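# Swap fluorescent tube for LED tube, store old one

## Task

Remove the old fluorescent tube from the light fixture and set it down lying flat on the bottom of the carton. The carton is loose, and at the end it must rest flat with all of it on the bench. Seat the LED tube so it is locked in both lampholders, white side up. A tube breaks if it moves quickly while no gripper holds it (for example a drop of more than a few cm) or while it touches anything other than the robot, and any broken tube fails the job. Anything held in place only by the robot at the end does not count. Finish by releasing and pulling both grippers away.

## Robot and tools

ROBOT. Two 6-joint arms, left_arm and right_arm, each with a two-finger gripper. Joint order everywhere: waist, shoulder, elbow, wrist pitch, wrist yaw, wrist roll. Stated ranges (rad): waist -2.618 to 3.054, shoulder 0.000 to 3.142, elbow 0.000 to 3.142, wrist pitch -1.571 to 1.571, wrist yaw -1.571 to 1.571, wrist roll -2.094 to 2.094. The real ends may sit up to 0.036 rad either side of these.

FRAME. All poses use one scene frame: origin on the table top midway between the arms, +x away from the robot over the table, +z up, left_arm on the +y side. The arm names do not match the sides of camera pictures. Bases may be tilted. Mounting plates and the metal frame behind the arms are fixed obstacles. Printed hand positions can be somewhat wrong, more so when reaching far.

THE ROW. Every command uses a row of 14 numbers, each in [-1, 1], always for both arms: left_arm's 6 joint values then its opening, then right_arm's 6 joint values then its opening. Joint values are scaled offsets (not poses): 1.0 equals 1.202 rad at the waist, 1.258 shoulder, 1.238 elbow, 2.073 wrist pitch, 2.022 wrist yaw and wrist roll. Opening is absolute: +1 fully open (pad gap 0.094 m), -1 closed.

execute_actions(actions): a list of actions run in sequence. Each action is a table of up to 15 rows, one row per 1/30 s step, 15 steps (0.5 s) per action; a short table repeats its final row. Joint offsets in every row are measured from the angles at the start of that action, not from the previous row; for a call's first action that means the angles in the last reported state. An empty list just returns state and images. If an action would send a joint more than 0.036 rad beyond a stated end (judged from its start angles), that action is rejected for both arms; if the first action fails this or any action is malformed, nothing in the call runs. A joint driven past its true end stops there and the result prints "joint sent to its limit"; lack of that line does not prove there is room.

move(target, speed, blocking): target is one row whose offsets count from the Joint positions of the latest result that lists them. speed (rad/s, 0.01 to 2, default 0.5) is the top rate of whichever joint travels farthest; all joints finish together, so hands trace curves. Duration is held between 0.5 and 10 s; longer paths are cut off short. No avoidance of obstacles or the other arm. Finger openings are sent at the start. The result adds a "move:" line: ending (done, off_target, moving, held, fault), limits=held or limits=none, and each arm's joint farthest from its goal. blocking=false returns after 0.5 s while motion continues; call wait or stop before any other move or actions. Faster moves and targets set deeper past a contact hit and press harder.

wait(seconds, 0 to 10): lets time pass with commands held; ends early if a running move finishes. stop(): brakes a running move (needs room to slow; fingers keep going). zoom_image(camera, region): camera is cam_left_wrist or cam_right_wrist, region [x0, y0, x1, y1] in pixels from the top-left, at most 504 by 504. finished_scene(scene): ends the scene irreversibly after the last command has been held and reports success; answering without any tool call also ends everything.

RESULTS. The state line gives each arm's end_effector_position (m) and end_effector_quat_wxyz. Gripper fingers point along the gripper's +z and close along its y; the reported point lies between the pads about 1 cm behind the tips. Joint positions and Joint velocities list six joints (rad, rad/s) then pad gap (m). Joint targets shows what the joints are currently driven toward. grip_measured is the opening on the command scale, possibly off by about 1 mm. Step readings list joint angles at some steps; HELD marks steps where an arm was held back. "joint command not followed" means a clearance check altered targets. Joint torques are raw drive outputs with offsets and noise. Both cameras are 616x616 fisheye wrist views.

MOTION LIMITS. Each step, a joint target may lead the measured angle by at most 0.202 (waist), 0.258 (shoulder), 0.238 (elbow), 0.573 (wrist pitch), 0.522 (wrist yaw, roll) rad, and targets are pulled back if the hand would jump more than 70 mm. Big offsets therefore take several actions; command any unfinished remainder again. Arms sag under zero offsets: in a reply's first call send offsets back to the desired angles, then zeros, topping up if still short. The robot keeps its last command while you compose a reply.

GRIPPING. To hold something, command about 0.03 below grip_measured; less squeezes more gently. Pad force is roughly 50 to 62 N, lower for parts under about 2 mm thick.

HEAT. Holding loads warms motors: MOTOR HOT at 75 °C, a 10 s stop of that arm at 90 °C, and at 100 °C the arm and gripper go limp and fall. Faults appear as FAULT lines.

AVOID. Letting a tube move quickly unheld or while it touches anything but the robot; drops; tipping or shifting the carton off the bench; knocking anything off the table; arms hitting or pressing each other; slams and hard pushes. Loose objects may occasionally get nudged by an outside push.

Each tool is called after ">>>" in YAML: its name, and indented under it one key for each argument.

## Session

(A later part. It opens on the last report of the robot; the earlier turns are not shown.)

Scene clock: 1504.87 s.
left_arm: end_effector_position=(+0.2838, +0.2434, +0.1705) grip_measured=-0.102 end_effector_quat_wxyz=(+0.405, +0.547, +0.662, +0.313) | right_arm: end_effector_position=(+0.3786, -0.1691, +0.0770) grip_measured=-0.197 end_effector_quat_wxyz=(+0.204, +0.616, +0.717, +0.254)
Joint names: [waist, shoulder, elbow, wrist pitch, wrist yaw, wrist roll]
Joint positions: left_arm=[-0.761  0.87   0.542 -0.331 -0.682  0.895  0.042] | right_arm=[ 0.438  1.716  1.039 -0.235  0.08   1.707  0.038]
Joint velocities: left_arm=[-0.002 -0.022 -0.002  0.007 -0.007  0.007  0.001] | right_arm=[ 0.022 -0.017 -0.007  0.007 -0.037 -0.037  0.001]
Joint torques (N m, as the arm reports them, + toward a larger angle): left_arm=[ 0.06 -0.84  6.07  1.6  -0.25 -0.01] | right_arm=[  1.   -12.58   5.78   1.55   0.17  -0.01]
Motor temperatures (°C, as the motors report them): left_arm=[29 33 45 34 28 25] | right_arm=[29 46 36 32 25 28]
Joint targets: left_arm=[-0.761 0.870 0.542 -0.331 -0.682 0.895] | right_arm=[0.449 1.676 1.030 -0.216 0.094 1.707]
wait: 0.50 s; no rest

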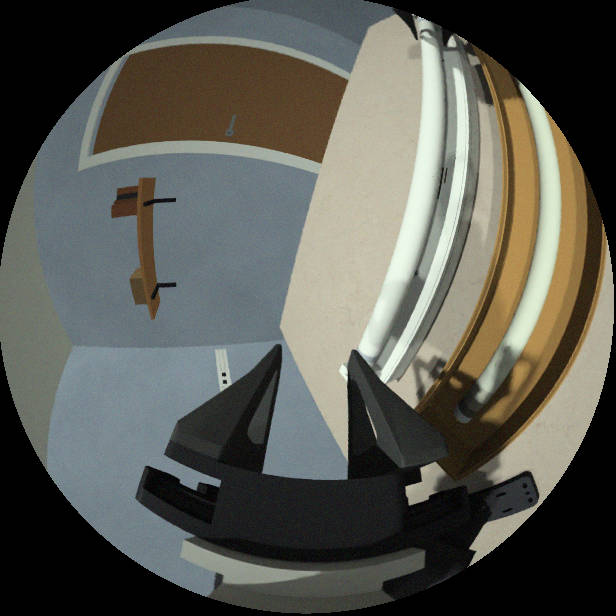

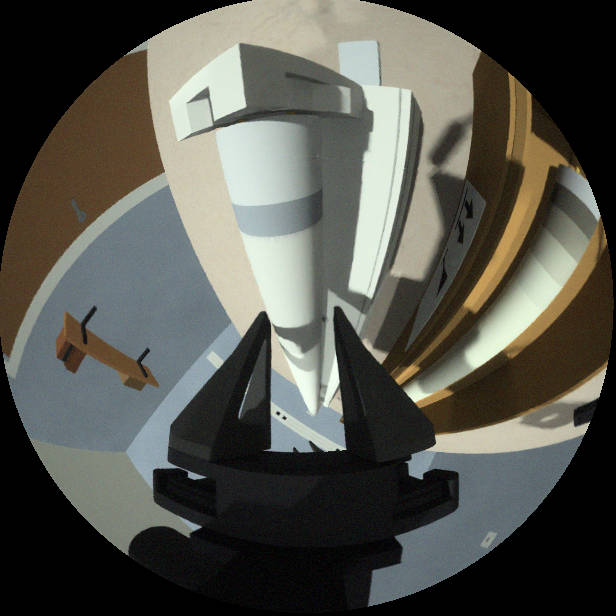

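>>> execute_actions:
  actions:
    - [[0,0,0,0,0,0,-0.1,0.005,-0.025,-0.003,0.009,0.004,0,-0.27],[0,0,0,0,0,0,-0.1,0.003,-0.02,0.002,0.009,0.003,0,-0.33],[0,0,0,0,0,0,-0.1,0.001,-0.015,0.006,0.009,0.002,0,-0.38],[0,0,0,0,0,0,-0.1,0,-0.01,0.01,0.009,0.001,0,-0.42],[0,0,0,0,0,0,-0.1,-0.002,-0.005,0.014,0.009,0,0,-0.45],[0,0,0,0,0,0,-0.1,-0.004,0,0.018,0.009,0,0,-0.48],[0,0,0,0,0,0,-0.1,-0.006,0.003,0.021,0.008,0,0,-0.505],[0,0,0,0,0,0,-0.1,-0.007,0.006,0.024,0.004,0,0,-0.52],[0,0,0,0,0,0,-0.1,-0.008,0.008,0.0267,-0.002,-0.0005,0,-0.52],[0,0,0,0,0,0,-0.1,-0.0086,0.0096,0.0312,-0.0135,-0.0018,0,-0.52],[0,0,0,0,0,0,-0.1,-0.0093,0.0134,0.0408,-0.0304,-0.0036,0,-0.52],[0,0,0,0,0,0,-0.1,-0.0103,0.019,0.0551,-0.0502,-0.0058,0,-0.52],[0,0,0,0,0,0,-0.1,-0.0116,0.0271,0.0749,-0.0753,-0.0086,0,-0.52],[0,0,0,0,0,0,-0.1,-0.0129,0.0356,0.095,-0.0917,-0.0104,0,-0.52],[0,0,0,0,0,0,-0.1,-0.0141,0.0446,0.1155,-0.1081,-0.0122,0,-0.52]]
    - [[0,0,0,0,0,0,-0.1,-0.0119,0.0337,0.0851,-0.0844,-0.0087,0,-0.52],[0,0,0,0,0,0,-0.1,-0.0131,0.0436,0.1064,-0.1008,-0.0104,0,-0.52],[0,0,0,0,0,0,-0.1,-0.0143,0.0545,0.1279,-0.1172,-0.0121,0,-0.52],[0,0,0,0,0,0,-0.1,-0.0155,0.0656,0.1498,-0.1336,-0.0138,0,-0.52],[0,0,0,0,0,0,-0.1,-0.0167,0.077,0.172,-0.15,-0.0155,0,-0.52],[0,0,0,0,0,0,-0.1,-0.0178,0.0888,0.1945,-0.1664,-0.0172,0,-0.52],[0,0,0,0,0,0,-0.1,-0.019,0.1009,0.2174,-0.1828,-0.0188,0,-0.52],[0,0,0,0,0,0,-0.1,-0.0201,0.1133,0.2407,-0.1992,-0.0204,0,-0.52],[0,0,0,0,0,0,-0.1,-0.0212,0.1259,0.2643,-0.2156,-0.022,0,-0.52],[0,0,0,0,0,0,-0.1,-0.0222,0.139,0.2883,-0.232,-0.0236,0,-0.52],[0,0,0,0,0,0,-0.1,-0.0233,0.1522,0.3126,-0.2484,-0.0251,0,-0.52],[0,0,0,0,0,0,-0.1,-0.0243,0.1659,0.3372,-0.2648,-0.0267,0,-0.52],[0,0,0,0,0,0,-0.1,-0.0253,0.1798,0.3622,-0.2812,-0.0282,0,-0.52],[0,0,0,0,0,0,-0.1,-0.0263,0.194,0.3876,-0.2976,-0.0297,0,-0.52],[0,0,0,0,0,0,-0.1,-0.0273,0.2086,0.4132,-0.314,-0.0311,0,-0.52]]
    - [[0,0,0,0,0,0,-0.1,-0.0111,0.0495,0.1001,-0.0844,-0.0071,0,-0.52],[0,0,0,0,0,0,-0.1,-0.012,0.0647,0.1265,-0.1008,-0.0085,-0.0005,-0.52],[0,0,0,0,0,0,-0.1,-0.0129,0.0802,0.1532,-0.1172,-0.0098,-0.001,-0.52],[0,0,0,0,0,0,-0.1,-0.0138,0.096,0.1803,-0.1336,-0.0112,-0.0015,-0.52],[0,0,0,0,0,0,-0.1,-0.0147,0.1122,0.2078,-0.15,-0.0125,-0.002,-0.52],[0,0,0,0,0,0,-0.1,-0.0155,0.1285,0.2355,-0.1664,-0.0138,-0.0025,-0.52],[0,0,0,0,0,0,-0.1,-0.0163,0.1453,0.2637,-0.1828,-0.0151,-0.003,-0.52],[0,0,0,0,0,0,-0.1,-0.0171,0.1623,0.2922,-0.1992,-0.0164,-0.0035,-0.52],[0,0,0,0,0,0,-0.1,-0.0179,0.1797,0.321,-0.2156,-0.0176,-0.004,-0.52],[0,0,0,0,0,0,-0.1,-0.0187,0.1974,0.3502,-0.232,-0.0188,-0.0045,-0.52],[0,0,0,0,0,0,-0.1,-0.0193,0.2132,0.3762,-0.2446,-0.0195,-0.005,-0.52],[0,0,0,0,0,0,-0.1,-0.0198,0.2261,0.3973,-0.2513,-0.0198,-0.005,-0.52],[0,0,0,0,0,0,-0.1,-0.0202,0.2358,0.4131,-0.2542,-0.0199,-0.005,-0.52],[0,0,0,0,0,0,-0.1,-0.0205,0.2424,0.4237,-0.2542,-0.0198,-0.005,-0.52],[0,0,0,0,0,0,-0.1,-0.0206,0.2462,0.43,-0.246,-0.0195,-0.005,-0.52]]

>>> wait:
  seconds: 0.3

Scene clock: 1546.07 s.
left_arm: end_effector_position=(+0.2838, +0.2434, +0.1705) grip_measured=-0.102 end_effector_quat_wxyz=(+0.405, +0.547, +0.662, +0.313) | right_arm: end_effector_position=(+0.3818, -0.1683, +0.0744) grip_measured=-0.499 end_effector_quat_wxyz=(-0.002, +0.657, +0.754, +0.009)
Joint names: [waist, shoulder, elbow, wrist pitch, wrist yaw, wrist roll]
Joint positions: left_arm=[-0.761  0.87   0.542 -0.331 -0.682  0.895  0.042] | right_arm=[ 0.4    2.253  2.01  -1.314 -0.014  1.711  0.024]
Joint velocities: left_arm=[-0.012 -0.002 -0.002 -0.022 -0.037 -0.022  0.001] | right_arm=[-0.012  0.237  0.408 -0.374 -0.11   0.022 -0.001]
Joint torques (N m, as the arm reports them, + toward a larger angle): left_arm=[ 0.05 -0.83  6.07  1.59 -0.25 -0.01] | right_arm=[ -1.05 -13.11   7.98   0.49   0.03  -0.1 ]
Motor temperatures (°C, as the motors report them): left_arm=[29 33 45 34 28 25] | right_arm=[29 45 35 34 25 28]
Joint targets: left_arm=[-0.761 0.870 0.542 -0.331 -0.682 0.895] | right_arm=[0.389 2.275 2.066 -1.352 -0.017 1.701]
Step readings (joint positions; steps 1 to 15: 1st action; 16 to 30: 2nd action; 31 to 45: 3rd action):
0: left_arm=[-0.761 0.870 0.542 -0.331 -0.682 0.895] | right_arm=[0.438 1.716 1.039 -0.234 0.080 1.707]
1: left_arm=[-0.761 0.870 0.542 -0.331 -0.682 0.895] | right_arm=[0.438 1.716 1.039 -0.234 0.080 1.707]
2: left_arm=[-0.761 0.870 0.542 -0.331 -0.682 0.895] | right_arm=[0.438 1.716 1.039 -0.234 0.080 1.707]
4: left_arm=[-0.761 0.870 0.542 -0.331 -0.682 0.895] | right_arm=[0.438 1.716 1.039 -0.232 0.080 1.707]
8: left_arm=[-0.761 0.870 0.542 -0.331 -0.682 0.895] | right_arm=[0.438 1.716 1.039 -0.229 0.080 1.707]
15: left_arm=[-0.761 0.870 0.542 -0.331 -0.682 0.895] | right_arm=[0.434 1.745 1.110 -0.327 0.071 1.709]
16: left_arm=[-0.761 0.870 0.542 -0.331 -0.682 0.895] | right_arm=[0.433 1.756 1.135 -0.360 0.067 1.709]
17: left_arm=[-0.761 0.870 0.542 -0.331 -0.682 0.895] | right_arm=[0.431 1.769 1.162 -0.395 0.064 1.709]
19: left_arm=[-0.761 0.870 0.542 -0.331 -0.682 0.895] | right_arm=[0.428 1.794 1.216 -0.466 0.057 1.710]
23: left_arm=[-0.761 0.870 0.542 -0.331 -0.682 0.895] | right_arm=[0.423 1.850 1.327 -0.604 0.043 1.711]
30: left_arm=[-0.761 0.870 0.542 -0.331 -0.682 0.895] | right_arm=[0.414 1.966 1.534 -0.842 0.022 1.711]
31: left_arm=[-0.761 0.870 0.542 -0.331 -0.682 0.895] | right_arm=[0.413 1.985 1.566 -0.877 0.019 1.711]
32: left_arm=[-0.761 0.870 0.542 -0.331 -0.682 0.895] | right_arm=[0.412 2.005 1.601 -0.914 0.017 1.711]
34: left_arm=[-0.761 0.870 0.542 -0.331 -0.682 0.895] | right_arm=[0.409 2.045 1.669 -0.986 0.011 1.711]
38: left_arm=[-0.761 0.870 0.542 -0.331 -0.682 0.895] | right_arm=[0.405 2.129 1.806 -1.122 -0.001 1.711]
45: Joint positions above

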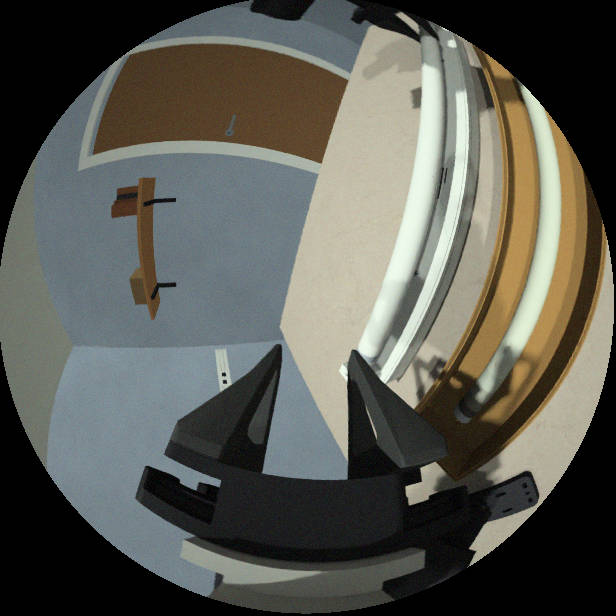

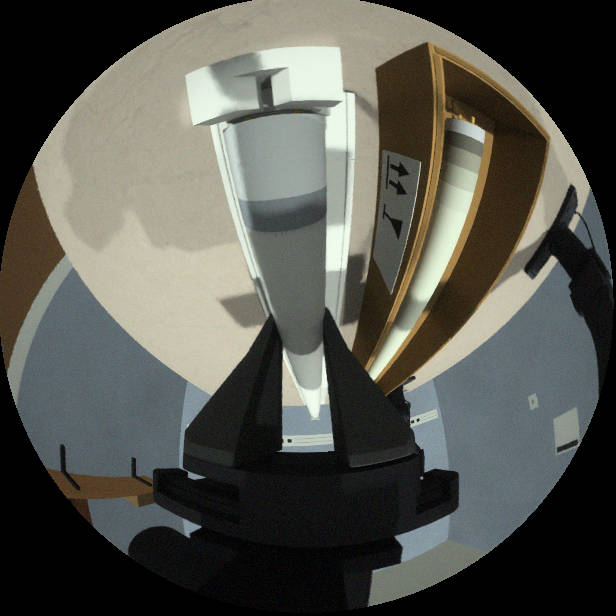

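Scene clock: 1546.37 s.
left_arm: end_effector_position=(+0.2838, +0.2434, +0.1705) grip_measured=-0.102 end_effector_quat_wxyz=(+0.405, +0.547, +0.662, +0.313) | right_arm: end_effector_position=(+0.3816, -0.1684, +0.0744) grip_measured=-0.499 end_effector_quat_wxyz=(-0.006, +0.657, +0.754, +0.005)
Joint names: [waist, shoulder, elbow, wrist pitch, wrist yaw, wrist roll]
Joint positions: left_arm=[-0.761  0.87   0.542 -0.331 -0.682  0.895  0.042] | right_arm=[ 0.399  2.266  2.032 -1.334 -0.015  1.71   0.024]
Joint velocities: left_arm=[-0.007 -0.017 -0.007 -0.022  0.022 -0.037 -0.001] | right_arm=[ 0.002 -0.002 -0.002 -0.007  0.051  0.007  0.001]
Joint torques (N m, as the arm reports them, + toward a larger angle): left_arm=[ 0.06 -0.82  6.07  1.6  -0.25 -0.01] | right_arm=[ -0.89 -13.2    8.06   0.05  -0.02  -0.09]
Motor temperatures (°C, as the motors report them): left_arm=[29 33 45 34 28 25] | right_arm=[29 45 35 34 25 28]
Joint targets: left_arm=[-0.761 0.870 0.542 -0.331 -0.682 0.895] | right_arm=[0.389 2.275 2.066 -1.352 -0.017 1.701]
wait: 0.30 s; no rest

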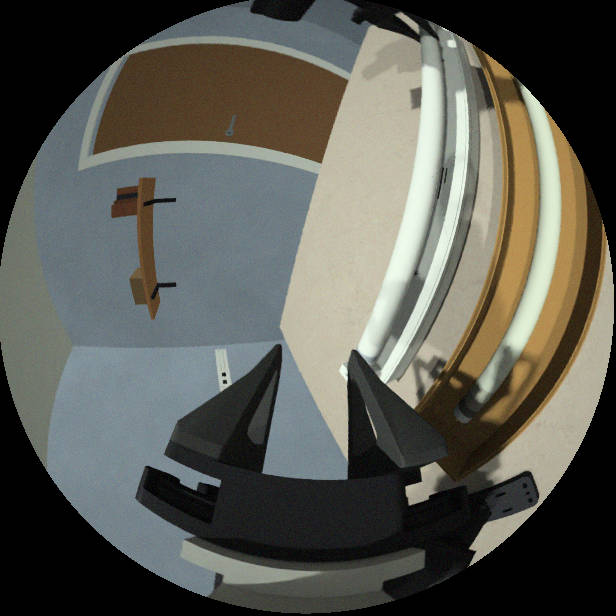

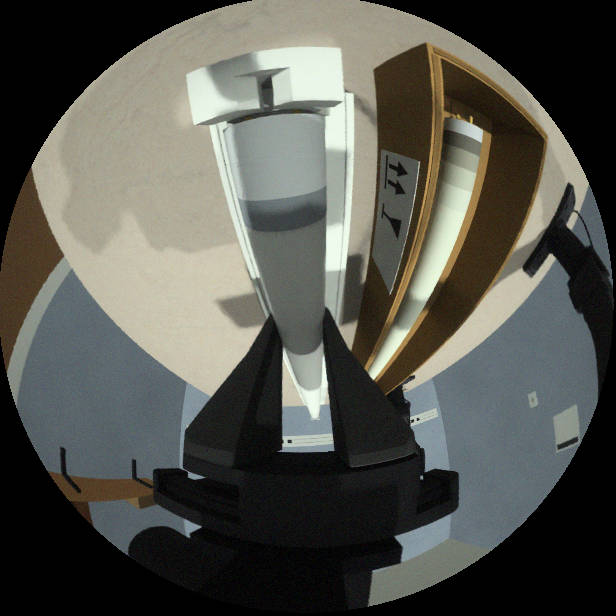

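>>> zoom_image:
  camera: "cam_right_wrist"
  region: [200, 60, 350, 150]

Region (200, 60, 350, 150) of cam_right_wrist's 616x616 image, scaled by 3.360, with more detail than that image has; it fills the top 302 rows of this view, and the rest is white.

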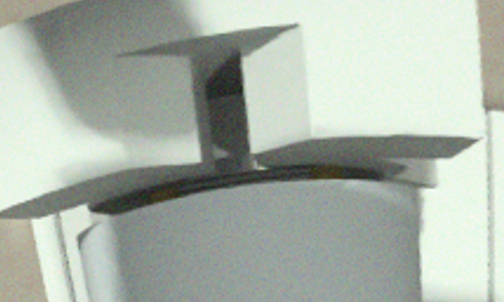

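>>> execute_actions:
  actions:
    - [[0,0,0,0,0,0,-0.1,0,0,0.02,0,0,0,-0.45],[0,0,0,0,0,0,-0.1,0,-0.01,0.015,0,0,0,-0.35],[0,0,0,0,0,0,-0.1,0,-0.02,0.012,0,0,0,-0.2],[0,0,0,0,0,0,-0.1,0,-0.028,0.01,0,0,0,-0.05],[0,0,0,0,0,0,-0.1,0,-0.034,0.01,0,0,0,0.1],[0,0,0,0,0,0,-0.1,0,-0.041,0.01,0,0,0,0.1],[0,0,0,0,0,0,-0.1,0,-0.05,0.01,0,0,0,0.1],[0,0,0,0,0,0,-0.1,0,-0.061,0.01,0,0,0,0.1],[0,0,0,0,0,0,-0.1,0,-0.074,0.01,0,0,0,0.1],[0,0,0,0,0,0,-0.1,0,-0.089,0.01,0,0,0,0.1],[0,0,0,0,0,0,-0.1,0,-0.105,0.008,0,0,0,0.1],[0,0,0,0,0,0,-0.1,0,-0.121,0.004,0,0,0,0.1],[0,0,0,0,0,0,-0.1,0,-0.137,0,0,0,0,0.1],[0,0,0,0,0,0,-0.1,0,-0.153,-0.005,0,0,0,0.1],[0,0,0,0,0,0,-0.1,0,-0.169,-0.012,0,0,0,0.1]]
    - [[0,0,0,0,0,0,-0.1,0,-0.078,-0.018,0,0,0,0.1],[0,0,0,0,0,0,-0.1,0,-0.094,-0.026,0,0,0,0.1],[0,0,0,0,0,0,-0.1,0,-0.11,-0.035,0,0,0,0.1],[0,0,0,0,0,0,-0.1,0,-0.126,-0.045,0,0,0,0.1],[0,0,0,0,0,0,-0.1,0,-0.142,-0.055,0,0,0,0.1],[0,0,0,0,0,0,-0.1,0,-0.158,-0.065,0,0,0,0.1],[0,0,0,0,0,0,-0.1,0,-0.174,-0.075,0,0,0,0.1],[0,0,0,0,0,0,-0.1,0,-0.19,-0.085,0,0,0,0.1],[0,0,0,0,0,0,-0.1,0,-0.205,-0.094,0,0,0,0.1],[0,0,0,0,0,0,-0.1,0,-0.218,-0.102,0,0,0,0.1],[0,0,0,0,0,0,-0.1,0,-0.229,-0.109,0,0,0,0.1],[0,0,0,0,0,0,-0.1,0,-0.238,-0.114,0,0,0,0.1],[0,0,0,0,0,0,-0.1,0,-0.245,-0.118,0,0,0,0.1],[0,0,0,0,0,0,-0.1,0,-0.249,-0.12,0,0,0,0.1],[0,0,0,0,0,0,-0.1,0,-0.251,-0.121,0,0,0,0.1]]

Scene clock: 1560.63 s.
left_arm: end_effector_position=(+0.2838, +0.2434, +0.1705) grip_measured=-0.102 end_effector_quat_wxyz=(+0.405, +0.547, +0.662, +0.313) | right_arm: end_effector_position=(+0.3477, -0.1780, +0.1971) grip_measured=+0.097 end_effector_quat_wxyz=(+0.066, +0.650, +0.748, +0.114)
Joint names: [waist, shoulder, elbow, wrist pitch, wrist yaw, wrist roll]
Joint positions: left_arm=[-0.761  0.87   0.542 -0.331 -0.682  0.895  0.042] | right_arm=[ 0.399  1.872  1.897 -1.332 -0.015  1.71   0.052]
Joint velocities: left_arm=[-0.017  0.012  0.002  0.051 -0.007 -0.007 -0.   ] | right_arm=[ 0.002 -0.217 -0.071 -0.066  0.022 -0.051 -0.001]
Joint torques (N m, as the arm reports them, + toward a larger angle): left_arm=[ 0.06 -0.84  6.08  1.6  -0.25 -0.01] | right_arm=[ -0.05 -13.05   5.14   0.69   0.03   0.  ]
Motor temperatures (°C, as the motors report them): left_arm=[29 33 45 34 28 25] | right_arm=[29 46 36 32 25 28]
Joint targets: left_arm=[-0.761 0.870 0.542 -0.331 -0.682 0.895] | right_arm=[0.399 1.828 1.882 -1.334 -0.015 1.710]
Step readings (joint positions; steps 1 to 15: 1st action; 16 to 30: 2nd action):
0: left_arm=[-0.761 0.870 0.542 -0.331 -0.682 0.895] | right_arm=[0.399 2.266 2.032 -1.334 -0.015 1.710]
1: left_arm=[-0.761 0.870 0.542 -0.331 -0.682 0.895] | right_arm=[0.399 2.266 2.032 -1.334 -0.015 1.710]
2: left_arm=[-0.761 0.870 0.542 -0.331 -0.682 0.895] | right_arm=[0.399 2.266 2.032 -1.334 -0.015 1.710]
4: left_arm=[-0.761 0.870 0.542 -0.331 -0.682 0.895] | right_arm=[0.399 2.266 2.032 -1.334 -0.015 1.710]
8: left_arm=[-0.761 0.870 0.542 -0.331 -0.682 0.895] | right_arm=[0.399 2.261 2.032 -1.334 -0.015 1.710]
15: left_arm=[-0.761 0.870 0.542 -0.331 -0.682 0.895] | right_arm=[0.399 2.144 2.032 -1.334 -0.015 1.710]
16: left_arm=[-0.761 0.870 0.542 -0.331 -0.682 0.895] | right_arm=[0.399 2.119 2.032 -1.334 -0.015 1.710]
17: left_arm=[-0.761 0.870 0.542 -0.331 -0.682 0.895] | right_arm=[0.399 2.094 2.029 -1.333 -0.015 1.710]
19: left_arm=[-0.761 0.870 0.542 -0.331 -0.682 0.895] | right_arm=[0.399 2.044 2.013 -1.333 -0.015 1.710]
23: left_arm=[-0.761 0.870 0.542 -0.331 -0.682 0.895] | right_arm=[0.399 1.964 1.963 -1.332 -0.015 1.710]
30: Joint positions above

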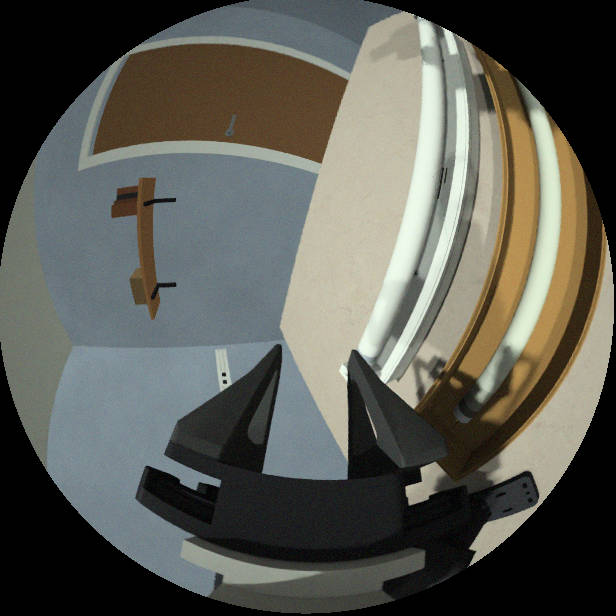

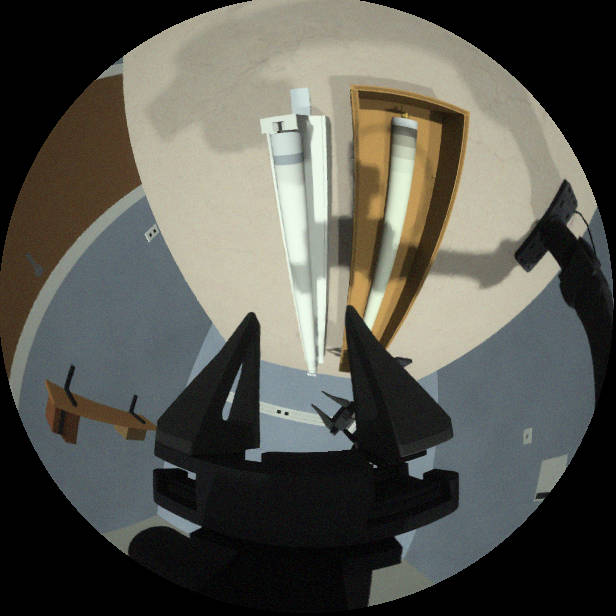

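>>> zoom_image:
  camera: "cam_right_wrist"
  region: [260, 300, 440, 420]

>>> zoom_image:
  camera: "cam_left_wrist"
  region: [300, 300, 600, 560]

Region (260, 300, 440, 420) of cam_right_wrist's 616x616 image, scaled by 2.800, with more detail than that image has.

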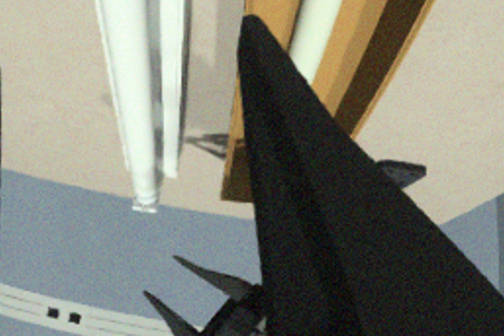

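Region (300, 300, 600, 560) of cam_left_wrist's 616x616 image, scaled by 1.680, with more detail than that image has; it fills the top 437 rows of this view, and the rest is white.

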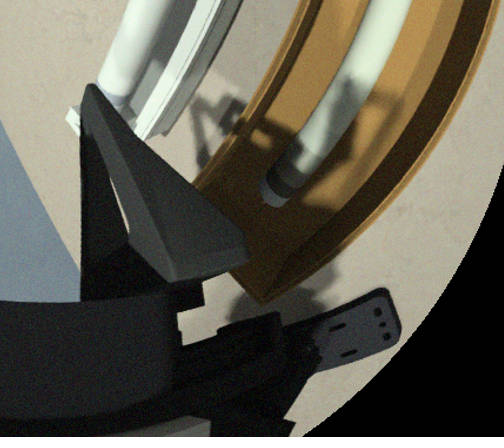

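The carton sits fully on the bench with the old tube in it, and the LED tube is locked with its pins horizontal. I'm ending scene 1 now.

>>> finished_scene:
  scene: 1

The scene is finished: the task was done.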